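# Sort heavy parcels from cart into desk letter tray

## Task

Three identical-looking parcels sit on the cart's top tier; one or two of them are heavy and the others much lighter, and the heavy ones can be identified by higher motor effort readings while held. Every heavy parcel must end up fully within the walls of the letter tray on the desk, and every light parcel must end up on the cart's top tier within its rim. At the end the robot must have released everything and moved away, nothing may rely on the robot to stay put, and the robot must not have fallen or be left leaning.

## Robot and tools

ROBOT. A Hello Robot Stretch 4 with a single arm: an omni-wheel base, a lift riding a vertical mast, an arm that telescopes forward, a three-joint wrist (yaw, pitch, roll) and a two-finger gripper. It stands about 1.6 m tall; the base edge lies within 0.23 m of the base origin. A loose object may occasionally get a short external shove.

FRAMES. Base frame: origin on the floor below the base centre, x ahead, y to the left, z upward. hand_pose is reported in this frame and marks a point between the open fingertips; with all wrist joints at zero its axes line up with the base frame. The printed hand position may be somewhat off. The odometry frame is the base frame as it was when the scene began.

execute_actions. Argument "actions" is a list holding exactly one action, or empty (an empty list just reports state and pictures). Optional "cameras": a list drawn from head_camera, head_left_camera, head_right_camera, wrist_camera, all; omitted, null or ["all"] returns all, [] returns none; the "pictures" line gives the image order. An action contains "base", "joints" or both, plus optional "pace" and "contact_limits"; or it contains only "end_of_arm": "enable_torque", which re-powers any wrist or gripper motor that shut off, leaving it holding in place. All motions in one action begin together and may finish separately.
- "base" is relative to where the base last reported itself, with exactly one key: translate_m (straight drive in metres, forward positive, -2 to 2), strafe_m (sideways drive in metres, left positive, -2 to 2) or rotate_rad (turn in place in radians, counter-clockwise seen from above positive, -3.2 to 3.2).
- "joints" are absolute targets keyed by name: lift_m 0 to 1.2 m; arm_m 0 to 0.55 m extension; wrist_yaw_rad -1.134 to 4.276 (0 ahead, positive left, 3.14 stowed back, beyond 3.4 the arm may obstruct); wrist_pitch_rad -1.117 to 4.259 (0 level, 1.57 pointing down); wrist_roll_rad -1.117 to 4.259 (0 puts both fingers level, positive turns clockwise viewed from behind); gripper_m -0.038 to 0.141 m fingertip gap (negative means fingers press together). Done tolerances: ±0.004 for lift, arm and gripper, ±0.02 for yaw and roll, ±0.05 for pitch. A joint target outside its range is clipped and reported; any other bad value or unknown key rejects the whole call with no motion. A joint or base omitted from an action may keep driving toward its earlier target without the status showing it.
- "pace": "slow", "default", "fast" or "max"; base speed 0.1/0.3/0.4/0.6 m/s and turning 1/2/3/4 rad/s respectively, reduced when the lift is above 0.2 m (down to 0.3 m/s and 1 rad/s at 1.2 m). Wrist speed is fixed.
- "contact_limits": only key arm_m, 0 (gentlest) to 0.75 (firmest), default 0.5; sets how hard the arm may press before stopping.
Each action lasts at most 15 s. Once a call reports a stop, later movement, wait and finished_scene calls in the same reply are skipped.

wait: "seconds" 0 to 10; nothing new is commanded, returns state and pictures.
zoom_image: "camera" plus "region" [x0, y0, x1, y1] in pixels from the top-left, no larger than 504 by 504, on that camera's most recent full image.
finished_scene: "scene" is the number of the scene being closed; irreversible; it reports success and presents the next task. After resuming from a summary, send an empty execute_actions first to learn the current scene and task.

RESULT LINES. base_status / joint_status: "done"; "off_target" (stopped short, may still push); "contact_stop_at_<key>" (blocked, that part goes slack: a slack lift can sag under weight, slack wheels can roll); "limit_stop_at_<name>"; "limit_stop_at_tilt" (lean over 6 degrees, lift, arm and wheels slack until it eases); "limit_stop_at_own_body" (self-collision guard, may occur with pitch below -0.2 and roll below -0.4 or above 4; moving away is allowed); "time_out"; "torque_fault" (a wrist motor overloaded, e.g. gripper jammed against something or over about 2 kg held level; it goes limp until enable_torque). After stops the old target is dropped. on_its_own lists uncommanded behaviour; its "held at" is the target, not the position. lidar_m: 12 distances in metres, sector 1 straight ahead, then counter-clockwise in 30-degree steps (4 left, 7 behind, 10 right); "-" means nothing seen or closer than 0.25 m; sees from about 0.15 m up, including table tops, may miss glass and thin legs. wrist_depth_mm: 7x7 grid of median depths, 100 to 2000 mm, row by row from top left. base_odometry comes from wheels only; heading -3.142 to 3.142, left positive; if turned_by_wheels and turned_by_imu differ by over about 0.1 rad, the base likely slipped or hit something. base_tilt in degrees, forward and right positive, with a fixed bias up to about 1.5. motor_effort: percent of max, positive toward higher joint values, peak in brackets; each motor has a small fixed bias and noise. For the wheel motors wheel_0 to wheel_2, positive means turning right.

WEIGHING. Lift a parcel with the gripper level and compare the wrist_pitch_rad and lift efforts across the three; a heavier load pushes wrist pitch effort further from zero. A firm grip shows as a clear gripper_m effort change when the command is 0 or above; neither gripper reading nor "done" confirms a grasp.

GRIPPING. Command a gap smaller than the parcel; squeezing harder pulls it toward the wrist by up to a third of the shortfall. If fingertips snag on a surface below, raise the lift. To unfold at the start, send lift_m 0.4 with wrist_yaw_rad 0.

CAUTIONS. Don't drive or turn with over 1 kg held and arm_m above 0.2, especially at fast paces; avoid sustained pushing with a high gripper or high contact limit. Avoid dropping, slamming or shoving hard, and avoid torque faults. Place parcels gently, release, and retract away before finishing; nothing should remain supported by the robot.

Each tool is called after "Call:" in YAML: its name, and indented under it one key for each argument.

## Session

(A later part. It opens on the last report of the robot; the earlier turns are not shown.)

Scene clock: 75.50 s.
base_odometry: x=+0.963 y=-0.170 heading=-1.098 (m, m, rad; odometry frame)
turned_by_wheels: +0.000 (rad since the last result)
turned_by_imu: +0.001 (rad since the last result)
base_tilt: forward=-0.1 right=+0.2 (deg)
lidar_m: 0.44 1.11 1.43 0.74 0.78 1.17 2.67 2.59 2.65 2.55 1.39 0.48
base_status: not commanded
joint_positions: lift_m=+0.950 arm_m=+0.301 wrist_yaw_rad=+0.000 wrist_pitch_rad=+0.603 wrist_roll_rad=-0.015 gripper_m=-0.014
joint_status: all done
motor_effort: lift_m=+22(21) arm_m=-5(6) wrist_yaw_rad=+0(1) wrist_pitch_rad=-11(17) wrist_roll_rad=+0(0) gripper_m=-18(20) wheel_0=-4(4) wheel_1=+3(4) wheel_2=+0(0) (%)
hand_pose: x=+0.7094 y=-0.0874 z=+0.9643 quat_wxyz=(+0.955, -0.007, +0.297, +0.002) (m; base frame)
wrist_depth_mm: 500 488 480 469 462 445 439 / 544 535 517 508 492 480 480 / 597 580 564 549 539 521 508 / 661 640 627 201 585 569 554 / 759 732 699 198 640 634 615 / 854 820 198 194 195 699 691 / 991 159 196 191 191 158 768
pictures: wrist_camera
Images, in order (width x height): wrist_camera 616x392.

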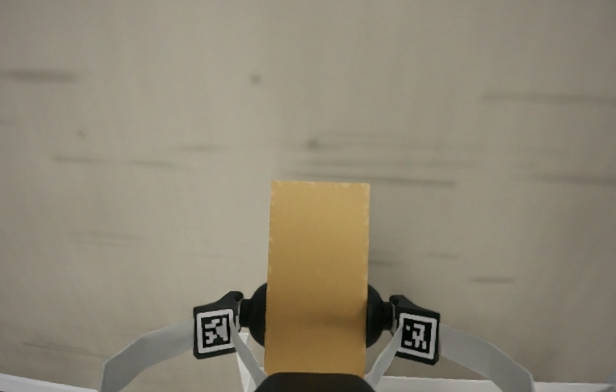

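Call:
execute_actions:
  actions:
    - {"joints":{"wrist_pitch_rad":1.5,"arm_m":0.421}}
  cameras: []

Call:
execute_actions:
  actions:
    - {"joints":{"lift_m":0.818}}
  cameras: []

Call:
execute_actions:
  actions:
    - {"joints":{"gripper_m":0.072}}
  cameras: []

Call:
execute_actions:
  actions:
    - {"joints":{"lift_m":0.89}}
  cameras: []

Call:
execute_actions:
  actions:
    - {"base":{"strafe_m":-0.128},"joints":{"arm_m":0.509,"gripper_m":0.085}}
  cameras: []

Call:
execute_actions:
  actions:
    - {"joints":{"lift_m":0.815}}
  cameras: ["wrist_camera"]

Call:
execute_actions:
  actions:
    - {"joints":{"gripper_m":-0.015}}
  cameras: []

Call:
execute_actions:
  actions:
    - {"joints":{"lift_m":0.95}}
  cameras: []

Call:
execute_actions:
  actions:
    - {"joints":{"wrist_pitch_rad":0.6,"arm_m":0.3}}
  cameras: ["wrist_camera"]

Scene clock: 81.77 s.
base_odometry: x=+0.963 y=-0.170 heading=-1.098 (m, m, rad; odometry frame)
turned_by_wheels: +0.000 (rad since the last result)
turned_by_imu: +0.001 (rad since the last result)
base_tilt: forward=-0.2 right=+0.4 (deg)
lidar_m: 0.42 1.09 1.43 0.74 0.78 1.17 2.66 2.60 2.63 2.59 1.44 0.50
base_status: not commanded
joint_positions: lift_m=+0.950 arm_m=+0.420 wrist_yaw_rad=+0.000 wrist_pitch_rad=+1.500 wrist_roll_rad=-0.015 gripper_m=-0.014
joint_status: all done
motor_effort: lift_m=+22(22) arm_m=+5(4) wrist_yaw_rad=+0(2) wrist_pitch_rad=-1(9) wrist_roll_rad=+0(0) gripper_m=-20(23) wheel_0=-4(3) wheel_1=+4(4) wheel_2=+0(0) (%)
hand_pose: x=+0.6114 y=-0.0874 z=+0.8402 quat_wxyz=(+0.732, -0.005, +0.682, +0.005) (m; base frame)
wrist_depth_mm: 842 842 759 750 732 691 668 / 1118 1098 1025 413 404 410 768 / 1118 1098 1118 410 413 359 362 / 1098 1138 1078 200 402 399 355 / 1098 1078 404 197 397 392 394 / 1078 1042 198 194 195 392 389 / 1060 158 353 191 191 158 384
pictures: none
No camera images: the call's "cameras" was empty. Leave "cameras" out to get every camera's image.

Scene clock: 83.37 s.
base_odometry: x=+0.963 y=-0.170 heading=-1.098 (m, m, rad; odometry frame)
turned_by_wheels: +0.000 (rad since the last result)
turned_by_imu: +0.000 (rad since the last result)
base_tilt: forward=-0.1 right=+0.3 (deg)
lidar_m: 0.45 1.12 1.40 0.73 0.79 1.16 2.68 2.60 2.64 2.56 1.42 0.49
base_status: not commanded
joint_positions: lift_m=+0.818 arm_m=+0.420 wrist_yaw_rad=+0.000 wrist_pitch_rad=+1.500 wrist_roll_rad=-0.015 gripper_m=-0.014
joint_status: all done
motor_effort: lift_m=+18(20) arm_m=+5(5) wrist_yaw_rad=+2(1) wrist_pitch_rad=+1(1) wrist_roll_rad=+0(0) gripper_m=-20(22) wheel_0=-4(4) wheel_1=+3(4) wheel_2=+0(0) (%)
hand_pose: x=+0.6113 y=-0.0874 z=+0.7086 quat_wxyz=(+0.732, -0.005, +0.682, +0.005) (m; base frame)
wrist_depth_mm: 842 854 272 278 272 258 250 / 991 991 281 281 279 244 223 / 946 991 274 277 276 235 221 / 976 946 273 201 270 226 216 / 931 946 270 198 265 265 238 / 946 931 198 193 194 262 262 / 917 159 245 191 191 158 257
pictures: none
No camera images: the call's "cameras" was empty. Leave "cameras" out to get every camera's image.

Scene clock: 84.97 s.
base_odometry: x=+0.963 y=-0.170 heading=-1.098 (m, m, rad; odometry frame)
turned_by_wheels: +0.000 (rad since the last result)
turned_by_imu: +0.000 (rad since the last result)
base_tilt: forward=-0.1 right=+0.3 (deg)
lidar_m: 0.44 1.11 1.44 0.74 0.79 1.17 2.69 2.57 2.63 2.56 1.43 0.46
base_status: not commanded
joint_positions: lift_m=+0.818 arm_m=+0.420 wrist_yaw_rad=+0.000 wrist_pitch_rad=+1.500 wrist_roll_rad=-0.015 gripper_m=+0.072
joint_status: all done
motor_effort: lift_m=+18(18) arm_m=+5(5) wrist_yaw_rad=+0(2) wrist_pitch_rad=-2(3) wrist_roll_rad=+0(0) gripper_m=+1(24) wheel_0=-4(3) wheel_1=+4(4) wheel_2=+0(0) (%)
hand_pose: x=+0.6113 y=-0.0874 z=+0.7086 quat_wxyz=(+0.732, -0.005, +0.682, +0.005) (m; base frame)
wrist_depth_mm: 866 820 271 278 271 256 251 / 1008 991 281 282 281 244 224 / 991 976 277 277 274 236 220 / 976 946 274 222 271 227 217 / 931 946 270 218 270 265 263 / 931 931 211 215 212 263 260 / 931 917 262 183 257 257 259
pictures: none
No camera images: the call's "cameras" was empty. Leave "cameras" out to get every camera's image.

Scene clock: 86.23 s.
base_odometry: x=+0.963 y=-0.170 heading=-1.098 (m, m, rad; odometry frame)
turned_by_wheels: +0.000 (rad since the last result)
turned_by_imu: +0.000 (rad since the last result)
base_tilt: forward=-0.1 right=+0.2 (deg)
lidar_m: 0.45 1.10 1.40 0.74 0.80 1.16 2.68 2.62 2.61 2.58 1.43 0.50
base_status: not commanded
joint_positions: lift_m=+0.890 arm_m=+0.420 wrist_yaw_rad=+0.000 wrist_pitch_rad=+1.500 wrist_roll_rad=-0.015 gripper_m=+0.072
joint_status: all done
motor_effort: lift_m=+22(22) arm_m=+5(5) wrist_yaw_rad=+0(1) wrist_pitch_rad=-3(3) wrist_roll_rad=+0(0) gripper_m=+0(0) wheel_0=-4(4) wheel_1=+4(4) wheel_2=+0(0) (%)
hand_pose: x=+0.6113 y=-0.0874 z=+0.7803 quat_wxyz=(+0.732, -0.005, +0.682, +0.005) (m; base frame)
wrist_depth_mm: 842 820 723 668 661 661 661 / 1078 1078 359 355 349 319 334 / 1060 1078 351 351 349 296 342 / 1025 1060 345 345 343 291 340 / 1008 1008 342 289 342 334 334 / 1008 991 211 285 219 330 329 / 1008 991 330 218 327 327 325
pictures: none
No camera images: the call's "cameras" was empty. Leave "cameras" out to get every camera's image.

Scene clock: 87.83 s.
base_odometry: x=+0.849 y=-0.229 heading=-1.098 (m, m, rad; odometry frame)
turned_by_wheels: +0.000 (rad since the last result)
turned_by_imu: +0.001 (rad since the last result)
base_tilt: forward=-0.1 right=+0.2 (deg)
lidar_m: 0.43 0.46 1.56 0.87 0.90 1.35 2.61 2.54 2.48 2.44 1.41 0.47
base_status: done
joint_positions: lift_m=+0.890 arm_m=+0.508 wrist_yaw_rad=+0.000 wrist_pitch_rad=+1.500 wrist_roll_rad=-0.015 gripper_m=+0.085
joint_status: all done
motor_effort: lift_m=+22(22) arm_m=+5(6) wrist_yaw_rad=+0(0) wrist_pitch_rad=-2(3) wrist_roll_rad=+0(0) gripper_m=-2(3) wheel_0=+4(12) wheel_1=-1(13) wheel_2=+0(1) (%)
hand_pose: x=+0.6993 y=-0.0874 z=+0.7803 quat_wxyz=(+0.732, -0.005, +0.682, +0.005) (m; base frame)
wrist_depth_mm: 647 634 603 574 559 535 504 / 904 878 842 788 759 691 661 / 301 353 1025 1008 991 960 946 / 683 349 347 345 345 298 330 / 324 343 340 290 338 287 330 / 309 324 213 286 218 282 325 / 304 286 330 218 329 278 325
pictures: none
No camera images: the call's "cameras" was empty. Leave "cameras" out to get every camera's image.

Scene clock: 89.13 s.
base_odometry: x=+0.849 y=-0.229 heading=-1.098 (m, m, rad; odometry frame)
turned_by_wheels: +0.000 (rad since the last result)
turned_by_imu: +0.000 (rad since the last result)
base_tilt: forward=-0.2 right=+0.2 (deg)
lidar_m: 0.46 0.52 1.54 0.86 0.90 1.33 2.62 2.56 2.50 2.43 1.42 0.48
base_status: not commanded
joint_positions: lift_m=+0.815 arm_m=+0.508 wrist_yaw_rad=+0.000 wrist_pitch_rad=+1.500 wrist_roll_rad=-0.015 gripper_m=+0.085
joint_status: all done
motor_effort: lift_m=+17(21) arm_m=+5(5) wrist_yaw_rad=+0(0) wrist_pitch_rad=-3(2) wrist_roll_rad=+0(0) gripper_m=-3(2) wheel_0=+4(4) wheel_1=-1(2) wheel_2=+0(0) (%)
hand_pose: x=+0.6993 y=-0.0874 z=+0.7056 quat_wxyz=(+0.732, -0.005, +0.682, +0.005) (m; base frame)
wrist_depth_mm: 647 634 597 580 554 530 508 / 866 917 854 788 750 699 661 / 258 277 259 270 255 267 798 / 273 274 271 218 267 234 215 / 270 268 268 214 265 224 211 / 266 265 212 211 211 213 208 / 212 211 259 180 255 206 205
pictures: wrist_camera
Images, in order (width x height): wrist_camera 616x392.

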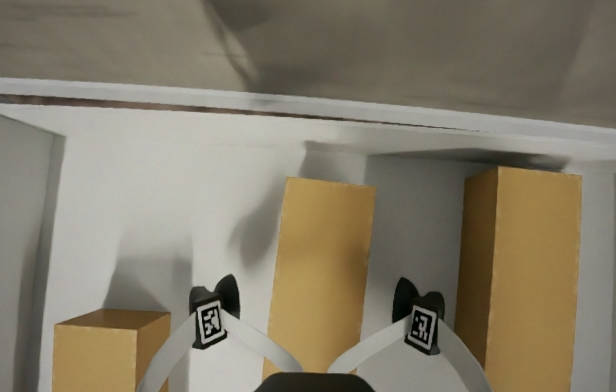

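Scene clock: 90.87 s.
base_odometry: x=+0.849 y=-0.229 heading=-1.098 (m, m, rad; odometry frame)
turned_by_wheels: +0.000 (rad since the last result)
turned_by_imu: +0.000 (rad since the last result)
base_tilt: forward=-0.1 right=+0.3 (deg)
lidar_m: 0.44 0.49 1.56 0.87 0.93 1.32 2.62 2.57 2.50 2.45 1.40 0.48
base_status: not commanded
joint_positions: lift_m=+0.815 arm_m=+0.508 wrist_yaw_rad=+0.000 wrist_pitch_rad=+1.501 wrist_roll_rad=-0.015 gripper_m=-0.014
joint_status: all done
motor_effort: lift_m=+18(18) arm_m=+5(5) wrist_yaw_rad=+0(1) wrist_pitch_rad=-3(4) wrist_roll_rad=+0(0) gripper_m=-24(25) wheel_0=+4(4) wheel_1=-2(1) wheel_2=+0(0) (%)
hand_pose: x=+0.6992 y=-0.0874 z=+0.7055 quat_wxyz=(+0.731, -0.005, +0.682, +0.005) (m; base frame)
wrist_depth_mm: 654 640 603 580 559 535 508 / 842 891 842 809 750 699 668 / 258 276 264 253 256 263 535 / 272 271 270 201 266 233 213 / 268 268 266 197 260 225 210 / 266 265 200 195 195 215 206 / 211 158 195 191 191 158 204
pictures: none
No camera images: the call's "cameras" was empty. Leave "cameras" out to get every camera's image.

Scene clock: 92.50 s.
base_odometry: x=+0.849 y=-0.229 heading=-1.098 (m, m, rad; odometry frame)
turned_by_wheels: +0.000 (rad since the last result)
turned_by_imu: +0.000 (rad since the last result)
base_tilt: forward=-0.1 right=+0.3 (deg)
lidar_m: 0.46 0.49 1.57 0.85 0.93 1.35 2.62 2.58 2.48 2.46 1.39 0.49
base_status: not commanded
joint_positions: lift_m=+0.950 arm_m=+0.508 wrist_yaw_rad=+0.000 wrist_pitch_rad=+1.501 wrist_roll_rad=-0.015 gripper_m=-0.014
joint_status: all done
motor_effort: lift_m=+23(25) arm_m=+5(5) wrist_yaw_rad=+1(1) wrist_pitch_rad=-5(4) wrist_roll_rad=+1(1) gripper_m=-23(22) wheel_0=+4(4) wheel_1=-2(2) wheel_2=+0(0) (%)
hand_pose: x=+0.6992 y=-0.0874 z=+0.8401 quat_wxyz=(+0.731, -0.005, +0.682, +0.005) (m; base frame)
wrist_depth_mm: 654 640 609 569 564 530 508 / 917 878 842 798 750 707 661 / 1118 1098 1098 1118 1098 1025 1008 / 1118 407 407 202 364 370 351 / 1098 404 399 198 397 394 364 / 1078 370 198 194 195 384 362 / 1060 159 195 191 190 158 991
pictures: none
No camera images: the call's "cameras" was empty. Leave "cameras" out to get every camera's image.

Scene clock: 94.23 s.
base_odometry: x=+0.849 y=-0.229 heading=-1.098 (m, m, rad; odometry frame)
turned_by_wheels: +0.000 (rad since the last result)
turned_by_imu: +0.000 (rad since the last result)
base_tilt: forward=-0.1 right=+0.3 (deg)
lidar_m: 0.45 0.49 1.56 0.87 0.93 1.33 2.60 2.56 2.52 2.43 1.39 0.47
base_status: not commanded
joint_positions: lift_m=+0.950 arm_m=+0.301 wrist_yaw_rad=+0.000 wrist_pitch_rad=+0.606 wrist_roll_rad=-0.015 gripper_m=-0.014
joint_status: all done
motor_effort: lift_m=+23(23) arm_m=-5(6) wrist_yaw_rad=+2(3) wrist_pitch_rad=-19(22) wrist_roll_rad=+0(0) gripper_m=-26(28) wheel_0=+4(4) wheel_1=-1(2) wheel_2=+0(0) (%)
hand_pose: x=+0.7089 y=-0.0875 z=+0.9636 quat_wxyz=(+0.954, -0.007, +0.298, +0.002) (m; base frame)
wrist_depth_mm: 492 484 477 466 449 445 433 / 539 521 512 500 488 473 466 / 591 580 554 539 530 521 504 / 661 640 621 202 564 569 549 / 750 723 691 198 634 615 603 / 831 798 199 194 195 691 683 / 976 156 194 191 190 158 768
pictures: wrist_camera
Images, in order (width x height): wrist_camera 616x392.

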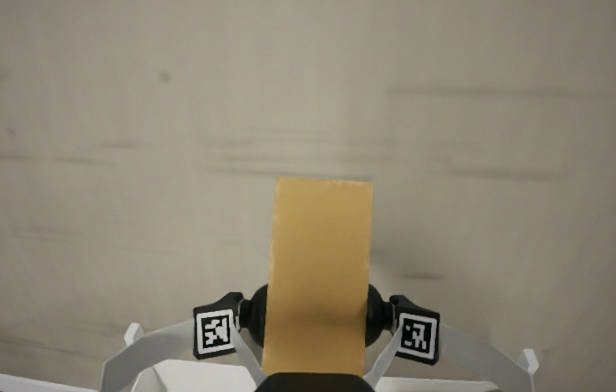

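Call:
execute_actions:
  actions:
    - {"base":{"translate_m":-0.2},"joints":{"arm_m":0.0,"wrist_pitch_rad":1.2}}
  cameras: []

Call:
execute_actions:
  actions:
    - {"base":{"rotate_rad":-1.5}}

Scene clock: 98.67 s.
base_odometry: x=+0.758 y=-0.051 heading=-1.098 (m, m, rad; odometry frame)
turned_by_wheels: +0.000 (rad since the last result)
turned_by_imu: +0.001 (rad since the last result)
base_tilt: forward=-0.1 right=+0.3 (deg)
lidar_m: 0.60 1.33 0.93 0.87 0.94 1.34 2.44 2.36 2.48 2.42 1.67 0.68
base_status: done
joint_positions: lift_m=+0.950 arm_m=+0.001 wrist_yaw_rad=+0.000 wrist_pitch_rad=+1.203 wrist_roll_rad=-0.015 gripper_m=-0.014
joint_status: all done
motor_effort: lift_m=+23(23) arm_m=-5(7) wrist_yaw_rad=-1(1) wrist_pitch_rad=-7(16) wrist_roll_rad=+0(0) gripper_m=-22(27) wheel_0=-5(9) wheel_1=-4(9) wheel_2=+1(14) (%)
hand_pose: x=+0.2755 y=-0.0874 z=+0.8587 quat_wxyz=(+0.824, -0.006, +0.566, +0.004) (m; base frame)
wrist_depth_mm: 1397 1397 549 539 535 544 1138 / 1397 1397 866 854 842 1366 1281 / 1255 1308 1255 1098 831 1229 1281 / 1182 1205 1205 202 1160 1205 1160 / 1138 1160 1118 198 1098 1118 1138 / 1078 1078 200 194 195 1060 1008 / 1008 158 194 191 191 158 991
pictures: none
No camera images: the call's "cameras" was empty. Leave "cameras" out to get every camera's image.

Scene clock: 100.80 s.
base_odometry: x=+0.758 y=-0.051 heading=-2.597 (m, m, rad; odometry frame)
turned_by_wheels: -1.499 (rad since the last result)
turned_by_imu: -1.473 (rad since the last result)
base_tilt: forward=+0.0 right=+0.3 (deg)
lidar_m: 2.38 1.57 0.66 0.64 1.36 0.89 0.86 0.97 1.56 2.33 2.42 2.42
base_status: done
joint_positions: lift_m=+0.950 arm_m=+0.001 wrist_yaw_rad=+0.000 wrist_pitch_rad=+1.203 wrist_roll_rad=-0.015 gripper_m=-0.014
joint_status: not commanded
motor_effort: lift_m=+23(23) arm_m=-5(6) wrist_yaw_rad=+0(0) wrist_pitch_rad=-9(10) wrist_roll_rad=+0(0) gripper_m=-26(23) wheel_0=+7(9) wheel_1=+4(9) wheel_2=+3(10) (%)
hand_pose: x=+0.2756 y=-0.0874 z=+0.8588 quat_wxyz=(+0.825, -0.006, +0.566, +0.004) (m; base frame)
wrist_depth_mm: 1464 1499 1464 1397 1464 1464 1464 / 1397 1397 1366 1397 1366 1366 1336 / 1255 1336 1255 1281 1255 1281 1281 / 1205 1229 1182 201 1160 1160 1182 / 1118 1138 1098 198 1118 1098 1098 / 1060 1078 198 194 195 1078 1042 / 1025 159 194 191 191 158 1008
pictures: head_camera, head_left_camera, head_right_camera, wrist_camera
Images, in order (width x height): head_camera 420x560, head_left_camera 420x672, head_right_camera 420x672, wrist_camera 616x392.

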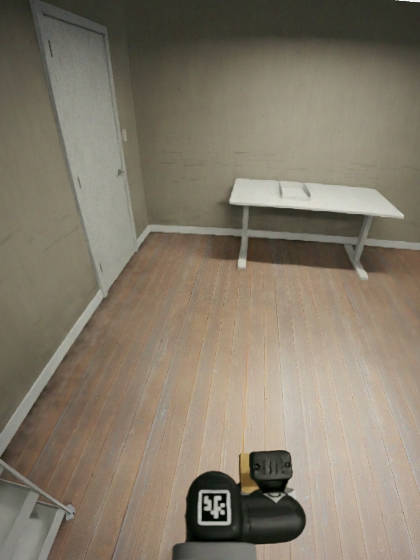

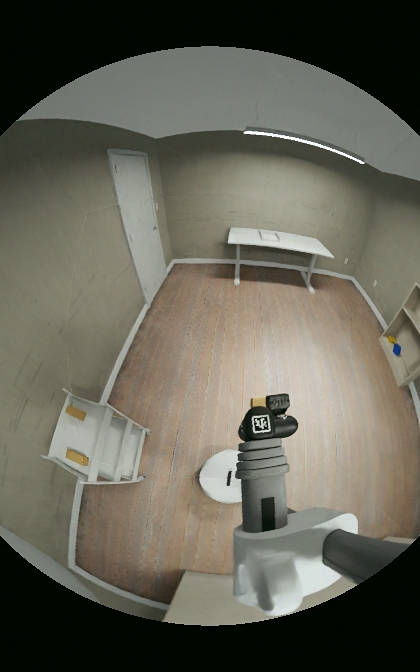

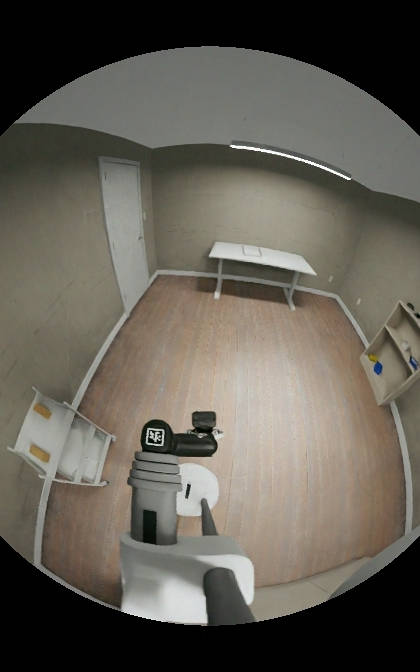

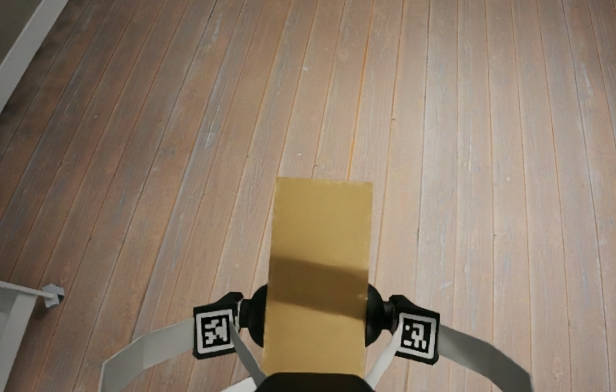

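Call:
execute_actions:
  actions:
    - {"base":{"rotate_rad":-0.08}}
  cameras: []

Call:
execute_actions:
  actions:
    - {"base":{"translate_m":1.5},"joints":{"lift_m":1.05}}
  cameras: ["head_camera"]

Scene clock: 103.80 s.
base_odometry: x=+0.758 y=-0.051 heading=-2.676 (m, m, rad; odometry frame)
turned_by_wheels: -0.079 (rad since the last result)
turned_by_imu: -0.077 (rad since the last result)
base_tilt: forward=+0.0 right=+0.2 (deg)
lidar_m: 2.41 1.65 0.67 0.64 1.27 0.92 0.87 0.96 1.41 2.43 2.33 2.48
base_status: done
joint_positions: lift_m=+0.950 arm_m=+0.001 wrist_yaw_rad=+0.000 wrist_pitch_rad=+1.203 wrist_roll_rad=-0.015 gripper_m=-0.014
joint_status: not commanded
motor_effort: lift_m=+23(23) arm_m=-5(5) wrist_yaw_rad=+1(0) wrist_pitch_rad=-8(9) wrist_roll_rad=+0(0) gripper_m=-24(24) wheel_0=+7(10) wheel_1=+4(4) wheel_2=+3(8) (%)
hand_pose: x=+0.2756 y=-0.0874 z=+0.8588 quat_wxyz=(+0.825, -0.006, +0.566, +0.004) (m; base frame)
wrist_depth_mm: 1499 1464 1464 1499 1499 1464 1464 / 1397 1366 1336 1366 1336 1366 1366 / 1336 1281 1308 1255 1281 1281 1255 / 1229 1205 1205 203 1160 1182 1182 / 1138 1138 1138 198 1138 1078 1098 / 1042 1078 199 194 193 1060 1025 / 991 159 194 191 191 158 976
pictures: none
No camera images: the call's "cameras" was empty. Leave "cameras" out to get every camera's image.

Scene clock: 110.27 s.
base_odometry: x=-0.582 y=-0.725 heading=-2.676 (m, m, rad; odometry frame)
turned_by_wheels: +0.000 (rad since the last result)
turned_by_imu: -0.005 (rad since the last result)
base_tilt: forward=-0.1 right=+0.2 (deg)
lidar_m: 0.89 1.53 1.17 1.14 1.20 1.33 2.38 2.56 2.35 2.26 1.24 0.93
base_status: done
joint_positions: lift_m=+1.050 arm_m=+0.001 wrist_yaw_rad=+0.000 wrist_pitch_rad=+1.203 wrist_roll_rad=-0.015 gripper_m=-0.014
joint_status: all done
motor_effort: lift_m=+23(24) arm_m=-5(5) wrist_yaw_rad=+1(0) wrist_pitch_rad=-10(11) wrist_roll_rad=+1(0) gripper_m=-24(25) wheel_0=+4(10) wheel_1=+3(8) wheel_2=-4(10) (%)
hand_pose: x=+0.2756 y=-0.0874 z=+0.9588 quat_wxyz=(+0.825, -0.006, +0.566, +0.004) (m; base frame)
wrist_depth_mm: 1618 1618 1661 1576 1618 1618 1576 / 1464 1499 1537 1464 1464 1499 1499 / 1430 1397 1397 1397 1366 1336 1397 / 1336 1308 1336 202 1281 1308 1281 / 1229 1229 1229 198 1229 1229 1205 / 1138 1160 199 195 195 1118 1160 / 1118 155 195 191 191 158 1098
pictures: head_camera
Images, in order (width x height): head_camera 420x560.

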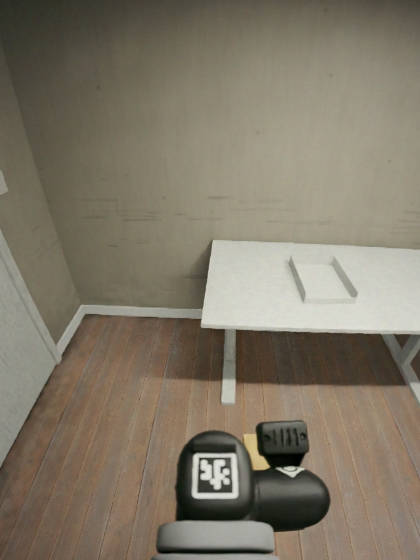

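Call:
execute_actions:
  actions:
    - {"base":{"strafe_m":-0.3}}
  cameras: []

Call:
execute_actions:
  actions:
    - {"base":{"translate_m":0.5}}
  cameras: []

Call:
execute_actions:
  actions:
    - {"joints":{"arm_m":0.35,"wrist_pitch_rad":1.5}}

Scene clock: 114.73 s.
base_odometry: x=-0.717 y=-0.457 heading=-2.676 (m, m, rad; odometry frame)
turned_by_wheels: +0.000 (rad since the last result)
turned_by_imu: +0.000 (rad since the last result)
base_tilt: forward=-0.2 right=+0.3 (deg)
lidar_m: 0.88 0.96 1.48 1.44 1.54 1.50 2.39 2.56 2.04 1.97 1.23 0.92
base_status: done
joint_positions: lift_m=+1.050 arm_m=+0.001 wrist_yaw_rad=+0.000 wrist_pitch_rad=+1.203 wrist_roll_rad=-0.015 gripper_m=-0.014
joint_status: not commanded
motor_effort: lift_m=+22(23) arm_m=-5(5) wrist_yaw_rad=+0(2) wrist_pitch_rad=-10(9) wrist_roll_rad=+0(0) gripper_m=-23(23) wheel_0=+3(13) wheel_1=-4(13) wheel_2=+0(3) (%)
hand_pose: x=+0.2756 y=-0.0874 z=+0.9588 quat_wxyz=(+0.825, -0.006, +0.566, +0.004) (m; base frame)
wrist_depth_mm: 1618 1618 1661 1618 1618 1576 1537 / 1499 1499 1464 1499 1464 1537 1499 / 1430 1430 1366 1397 1397 1397 1366 / 1366 1336 1308 202 1281 1308 1308 / 1255 1255 1255 197 1229 1205 1205 / 1138 1182 198 194 195 1138 1138 / 1078 156 196 191 191 158 1078
pictures: none
No camera images: the call's "cameras" was empty. Leave "cameras" out to get every camera's image.

Scene clock: 117.90 s.
base_odometry: x=-1.163 y=-0.682 heading=-2.675 (m, m, rad; odometry frame)
turned_by_wheels: +0.001 (rad since the last result)
turned_by_imu: -0.001 (rad since the last result)
base_tilt: forward=-0.1 right=+0.2 (deg)
lidar_m: 0.39 0.44 1.44 1.40 1.48 1.94 2.89 3.10 2.03 2.13 0.55 0.42
base_status: done
joint_positions: lift_m=+1.050 arm_m=+0.001 wrist_yaw_rad=+0.000 wrist_pitch_rad=+1.203 wrist_roll_rad=-0.015 gripper_m=-0.014
joint_status: not commanded
motor_effort: lift_m=+22(23) arm_m=-5(5) wrist_yaw_rad=-1(1) wrist_pitch_rad=-9(10) wrist_roll_rad=+0(0) gripper_m=-22(25) wheel_0=+5(8) wheel_1=+3(10) wheel_2=+0(16) (%)
hand_pose: x=+0.2756 y=-0.0874 z=+0.9588 quat_wxyz=(+0.825, -0.006, +0.566, +0.004) (m; base frame)
wrist_depth_mm: 1336 634 627 634 627 603 615 / 1464 591 580 585 585 574 574 / 559 549 539 539 530 530 530 / 891 521 512 202 500 508 508 / 1229 1229 1229 198 1229 1205 492 / 1160 1138 199 195 195 1160 1138 / 1118 158 195 190 191 158 1060
pictures: none
No camera images: the call's "cameras" was empty. Leave "cameras" out to get every camera's image.

Scene clock: 120.07 s.
base_odometry: x=-1.163 y=-0.682 heading=-2.675 (m, m, rad; odometry frame)
turned_by_wheels: +0.000 (rad since the last result)
turned_by_imu: +0.000 (rad since the last result)
base_tilt: forward=-0.1 right=+0.2 (deg)
lidar_m: 0.39 0.43 1.44 1.40 1.50 1.93 2.91 3.09 2.04 2.11 0.58 0.41
base_status: not commanded
joint_positions: lift_m=+1.050 arm_m=+0.349 wrist_yaw_rad=+0.000 wrist_pitch_rad=+1.500 wrist_roll_rad=-0.015 gripper_m=-0.014
joint_status: all done
motor_effort: lift_m=+23(23) arm_m=+5(5) wrist_yaw_rad=-1(1) wrist_pitch_rad=-3(7) wrist_roll_rad=+0(0) gripper_m=-21(24) wheel_0=+5(5) wheel_1=+3(3) wheel_2=+0(0) (%)
hand_pose: x=+0.5403 y=-0.0874 z=+0.9402 quat_wxyz=(+0.732, -0.005, +0.682, +0.005) (m; base frame)
wrist_depth_mm: 477 473 469 469 466 466 455 / 469 466 466 462 452 452 449 / 466 459 459 452 452 449 445 / 459 459 449 202 442 439 439 / 452 445 442 198 433 436 436 / 439 442 198 195 194 427 427 / 1160 159 195 191 191 158 424
pictures: head_camera, head_left_camera, head_right_camera, wrist_camera
Images, in order (width x height): head_camera 420x560, head_left_camera 420x672, head_right_camera 420x672, wrist_camera 616x392.

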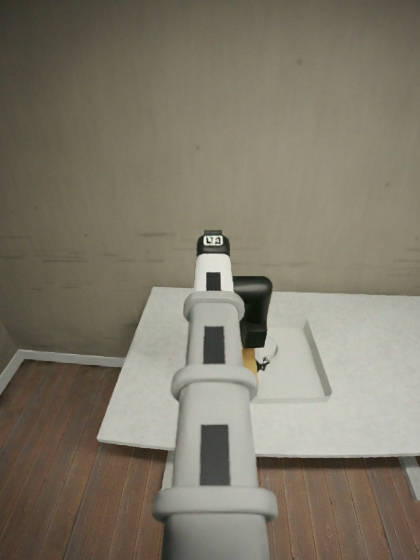

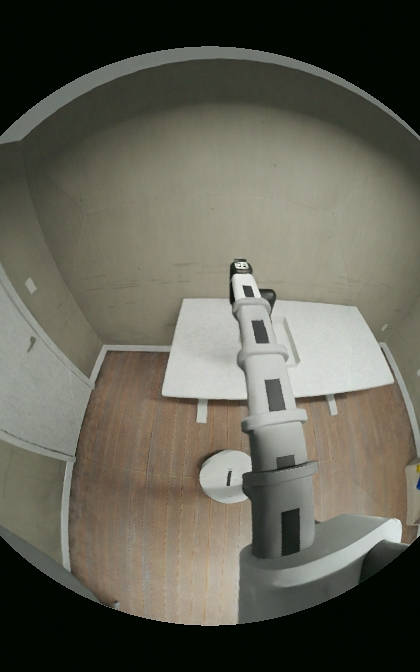

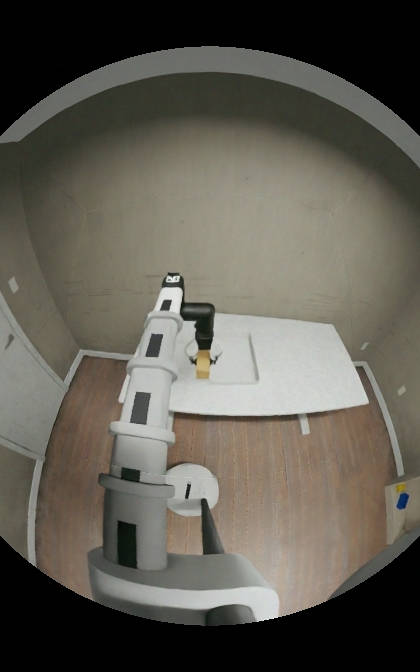

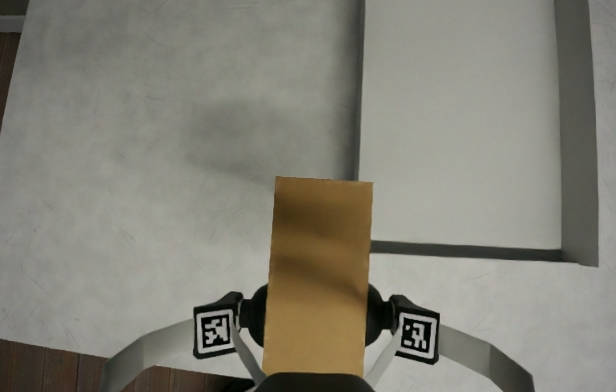

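Call:
execute_actions:
  actions:
    - {"base":{"strafe_m":-0.18},"joints":{"arm_m":0.5}}
  cameras: []

Call:
execute_actions:
  actions:
    - {"joints":{"lift_m":0.93}}
  cameras: ["wrist_camera","head_right_camera"]

Scene clock: 125.40 s.
base_odometry: x=-1.244 y=-0.521 heading=-2.675 (m, m, rad; odometry frame)
turned_by_wheels: +0.000 (rad since the last result)
turned_by_imu: +0.000 (rad since the last result)
base_tilt: forward=-0.2 right=+0.3 (deg)
lidar_m: 0.38 0.41 0.61 1.57 1.71 2.02 2.90 2.88 1.86 2.11 0.55 0.39
base_status: done
joint_positions: lift_m=+1.050 arm_m=+0.499 wrist_yaw_rad=+0.000 wrist_pitch_rad=+1.501 wrist_roll_rad=-0.015 gripper_m=-0.014
joint_status: all done
motor_effort: lift_m=+22(22) arm_m=+5(4) wrist_yaw_rad=-1(1) wrist_pitch_rad=-2(5) wrist_roll_rad=+0(0) gripper_m=-23(26) wheel_0=+3(13) wheel_1=-4(9) wheel_2=+0(2) (%)
hand_pose: x=+0.6903 y=-0.0874 z=+0.9402 quat_wxyz=(+0.731, -0.005, +0.682, +0.005) (m; base frame)
wrist_depth_mm: 477 477 469 466 469 466 462 / 466 469 459 455 459 452 455 / 466 459 452 449 445 449 445 / 459 452 449 202 433 442 439 / 445 445 436 197 436 439 433 / 439 436 198 194 194 433 430 / 439 159 195 191 191 158 424
pictures: none
No camera images: the call's "cameras" was empty. Leave "cameras" out to get every camera's image.

Scene clock: 126.93 s.
base_odometry: x=-1.244 y=-0.521 heading=-2.675 (m, m, rad; odometry frame)
turned_by_wheels: +0.000 (rad since the last result)
turned_by_imu: +0.000 (rad since the last result)
base_tilt: forward=+0.1 right=+0.3 (deg)
lidar_m: 0.40 0.42 0.63 1.58 1.71 2.01 2.93 2.92 1.88 2.13 0.52 0.39
base_status: not commanded
joint_positions: lift_m=+0.930 arm_m=+0.499 wrist_yaw_rad=+0.000 wrist_pitch_rad=+1.501 wrist_roll_rad=-0.015 gripper_m=-0.014
joint_status: all done
motor_effort: lift_m=+19(22) arm_m=+5(5) wrist_yaw_rad=+0(0) wrist_pitch_rad=-5(4) wrist_roll_rad=+0(1) gripper_m=-25(25) wheel_0=+3(3) wheel_1=-4(4) wheel_2=+0(0) (%)
hand_pose: x=+0.6902 y=-0.0874 z=+0.8205 quat_wxyz=(+0.731, -0.005, +0.682, +0.005) (m; base frame)
wrist_depth_mm: 351 347 317 310 303 317 338 / 343 340 338 336 332 329 332 / 338 332 332 329 325 325 327 / 330 327 324 202 324 322 324 / 329 320 320 198 317 317 314 / 324 317 199 194 195 310 312 / 317 159 195 191 190 158 309
pictures: head_right_camera, wrist_camera
Images, in order (width x height): head_right_camera 420x672, wrist_camera 616x392.

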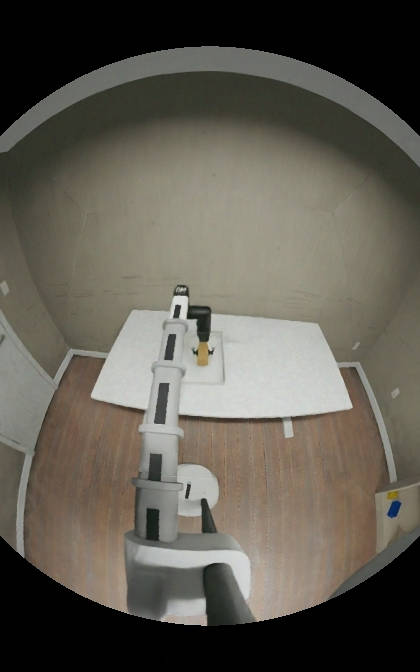

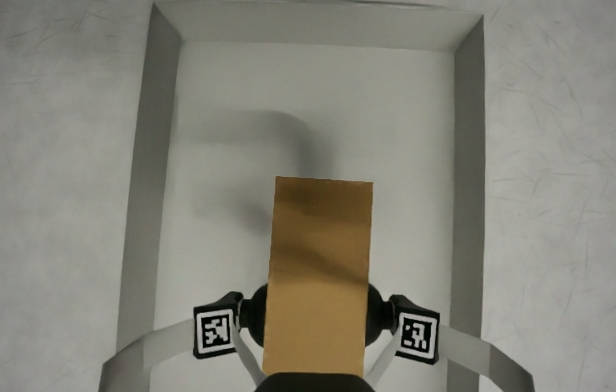

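Centred. Depth 320 → lower 0.05.

Call:
execute_actions:
  actions:
    - {"joints":{"lift_m":0.88}}
  cameras: []

Call:
execute_actions:
  actions:
    - {"joints":{"gripper_m":0.085}}
  cameras: []

Call:
execute_actions:
  actions:
    - {"joints":{"lift_m":1.02},"pace":"fast"}
  cameras: ["wrist_camera"]

Scene clock: 130.67 s.
base_odometry: x=-1.244 y=-0.521 heading=-2.675 (m, m, rad; odometry frame)
turned_by_wheels: +0.000 (rad since the last result)
turned_by_imu: +0.001 (rad since the last result)
base_tilt: forward=-0.1 right=+0.3 (deg)
lidar_m: 0.38 0.42 0.58 1.57 1.71 2.01 2.92 2.92 1.85 2.11 0.54 0.42
base_status: not commanded
joint_positions: lift_m=+0.880 arm_m=+0.499 wrist_yaw_rad=+0.000 wrist_pitch_rad=+1.501 wrist_roll_rad=-0.015 gripper_m=-0.014
joint_status: all done
motor_effort: lift_m=+19(19) arm_m=+5(5) wrist_yaw_rad=+0(0) wrist_pitch_rad=-4(3) wrist_roll_rad=+0(0) gripper_m=-25(23) wheel_0=+3(3) wheel_1=-4(4) wheel_2=+0(0) (%)
hand_pose: x=+0.6902 y=-0.0874 z=+0.7705 quat_wxyz=(+0.731, -0.005, +0.682, +0.005) (m; base frame)
wrist_depth_mm: 293 270 286 286 283 270 285 / 290 276 285 282 282 267 279 / 285 265 279 277 276 264 277 / 281 270 274 201 271 259 271 / 276 272 272 198 267 253 266 / 272 267 198 195 194 246 264 / 267 159 195 191 191 158 260
pictures: none
No camera images: the call's "cameras" was empty. Leave "cameras" out to get every camera's image.

Scene clock: 132.40 s.
base_odometry: x=-1.244 y=-0.521 heading=-2.675 (m, m, rad; odometry frame)
turned_by_wheels: +0.000 (rad since the last result)
turned_by_imu: +0.000 (rad since the last result)
base_tilt: forward=+0.0 right=+0.4 (deg)
lidar_m: 0.39 0.41 0.61 1.58 1.70 2.03 2.91 2.90 1.87 2.09 0.56 0.41
base_status: not commanded
joint_positions: lift_m=+0.880 arm_m=+0.499 wrist_yaw_rad=+0.000 wrist_pitch_rad=+1.501 wrist_roll_rad=-0.015 gripper_m=+0.085
joint_status: all done
motor_effort: lift_m=+19(19) arm_m=+5(5) wrist_yaw_rad=+0(1) wrist_pitch_rad=-4(6) wrist_roll_rad=+0(0) gripper_m=-2(28) wheel_0=+3(3) wheel_1=-4(4) wheel_2=+0(0) (%)
hand_pose: x=+0.6902 y=-0.0874 z=+0.7705 quat_wxyz=(+0.731, -0.005, +0.682, +0.005) (m; base frame)
wrist_depth_mm: 294 272 287 286 286 270 286 / 290 277 285 282 282 267 281 / 286 265 279 279 279 265 277 / 282 268 277 221 272 259 272 / 277 272 272 219 268 254 268 / 273 267 213 215 214 247 267 / 268 243 264 183 260 208 260
pictures: none
No camera images: the call's "cameras" was empty. Leave "cameras" out to get every camera's image.

Scene clock: 133.73 s.
base_odometry: x=-1.244 y=-0.521 heading=-2.675 (m, m, rad; odometry frame)
turned_by_wheels: +0.000 (rad since the last result)
turned_by_imu: +0.000 (rad since the last result)
base_tilt: forward=-0.1 right=+0.3 (deg)
lidar_m: 0.38 0.42 0.62 1.57 1.71 2.04 2.93 2.92 1.87 2.09 0.54 0.39
base_status: not commanded
joint_positions: lift_m=+1.020 arm_m=+0.499 wrist_yaw_rad=+0.000 wrist_pitch_rad=+1.500 wrist_roll_rad=-0.015 gripper_m=+0.085
joint_status: all done
motor_effort: lift_m=+21(23) arm_m=+5(5) wrist_yaw_rad=+0(1) wrist_pitch_rad=-4(5) wrist_roll_rad=+1(0) gripper_m=-2(0) wheel_0=+3(3) wheel_1=-4(4) wheel_2=+0(0) (%)
hand_pose: x=+0.6903 y=-0.0874 z=+0.9103 quat_wxyz=(+0.732, -0.005, +0.682, +0.005) (m; base frame)
wrist_depth_mm: 449 445 439 439 436 430 433 / 442 433 427 424 415 424 424 / 436 430 421 421 421 418 418 / 430 430 413 413 413 413 410 / 418 413 413 362 410 407 404 / 415 407 213 353 219 402 402 / 407 404 399 252 389 397 394
pictures: wrist_camera
Images, in order (width x height): wrist_camera 616x392.

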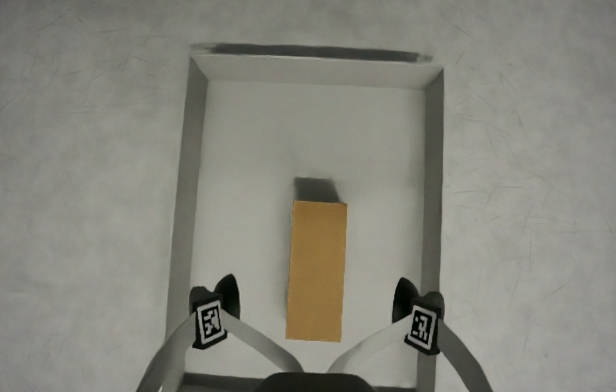

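Call:
finished_scene:
  scene: 1

The scene is finished: the task was done.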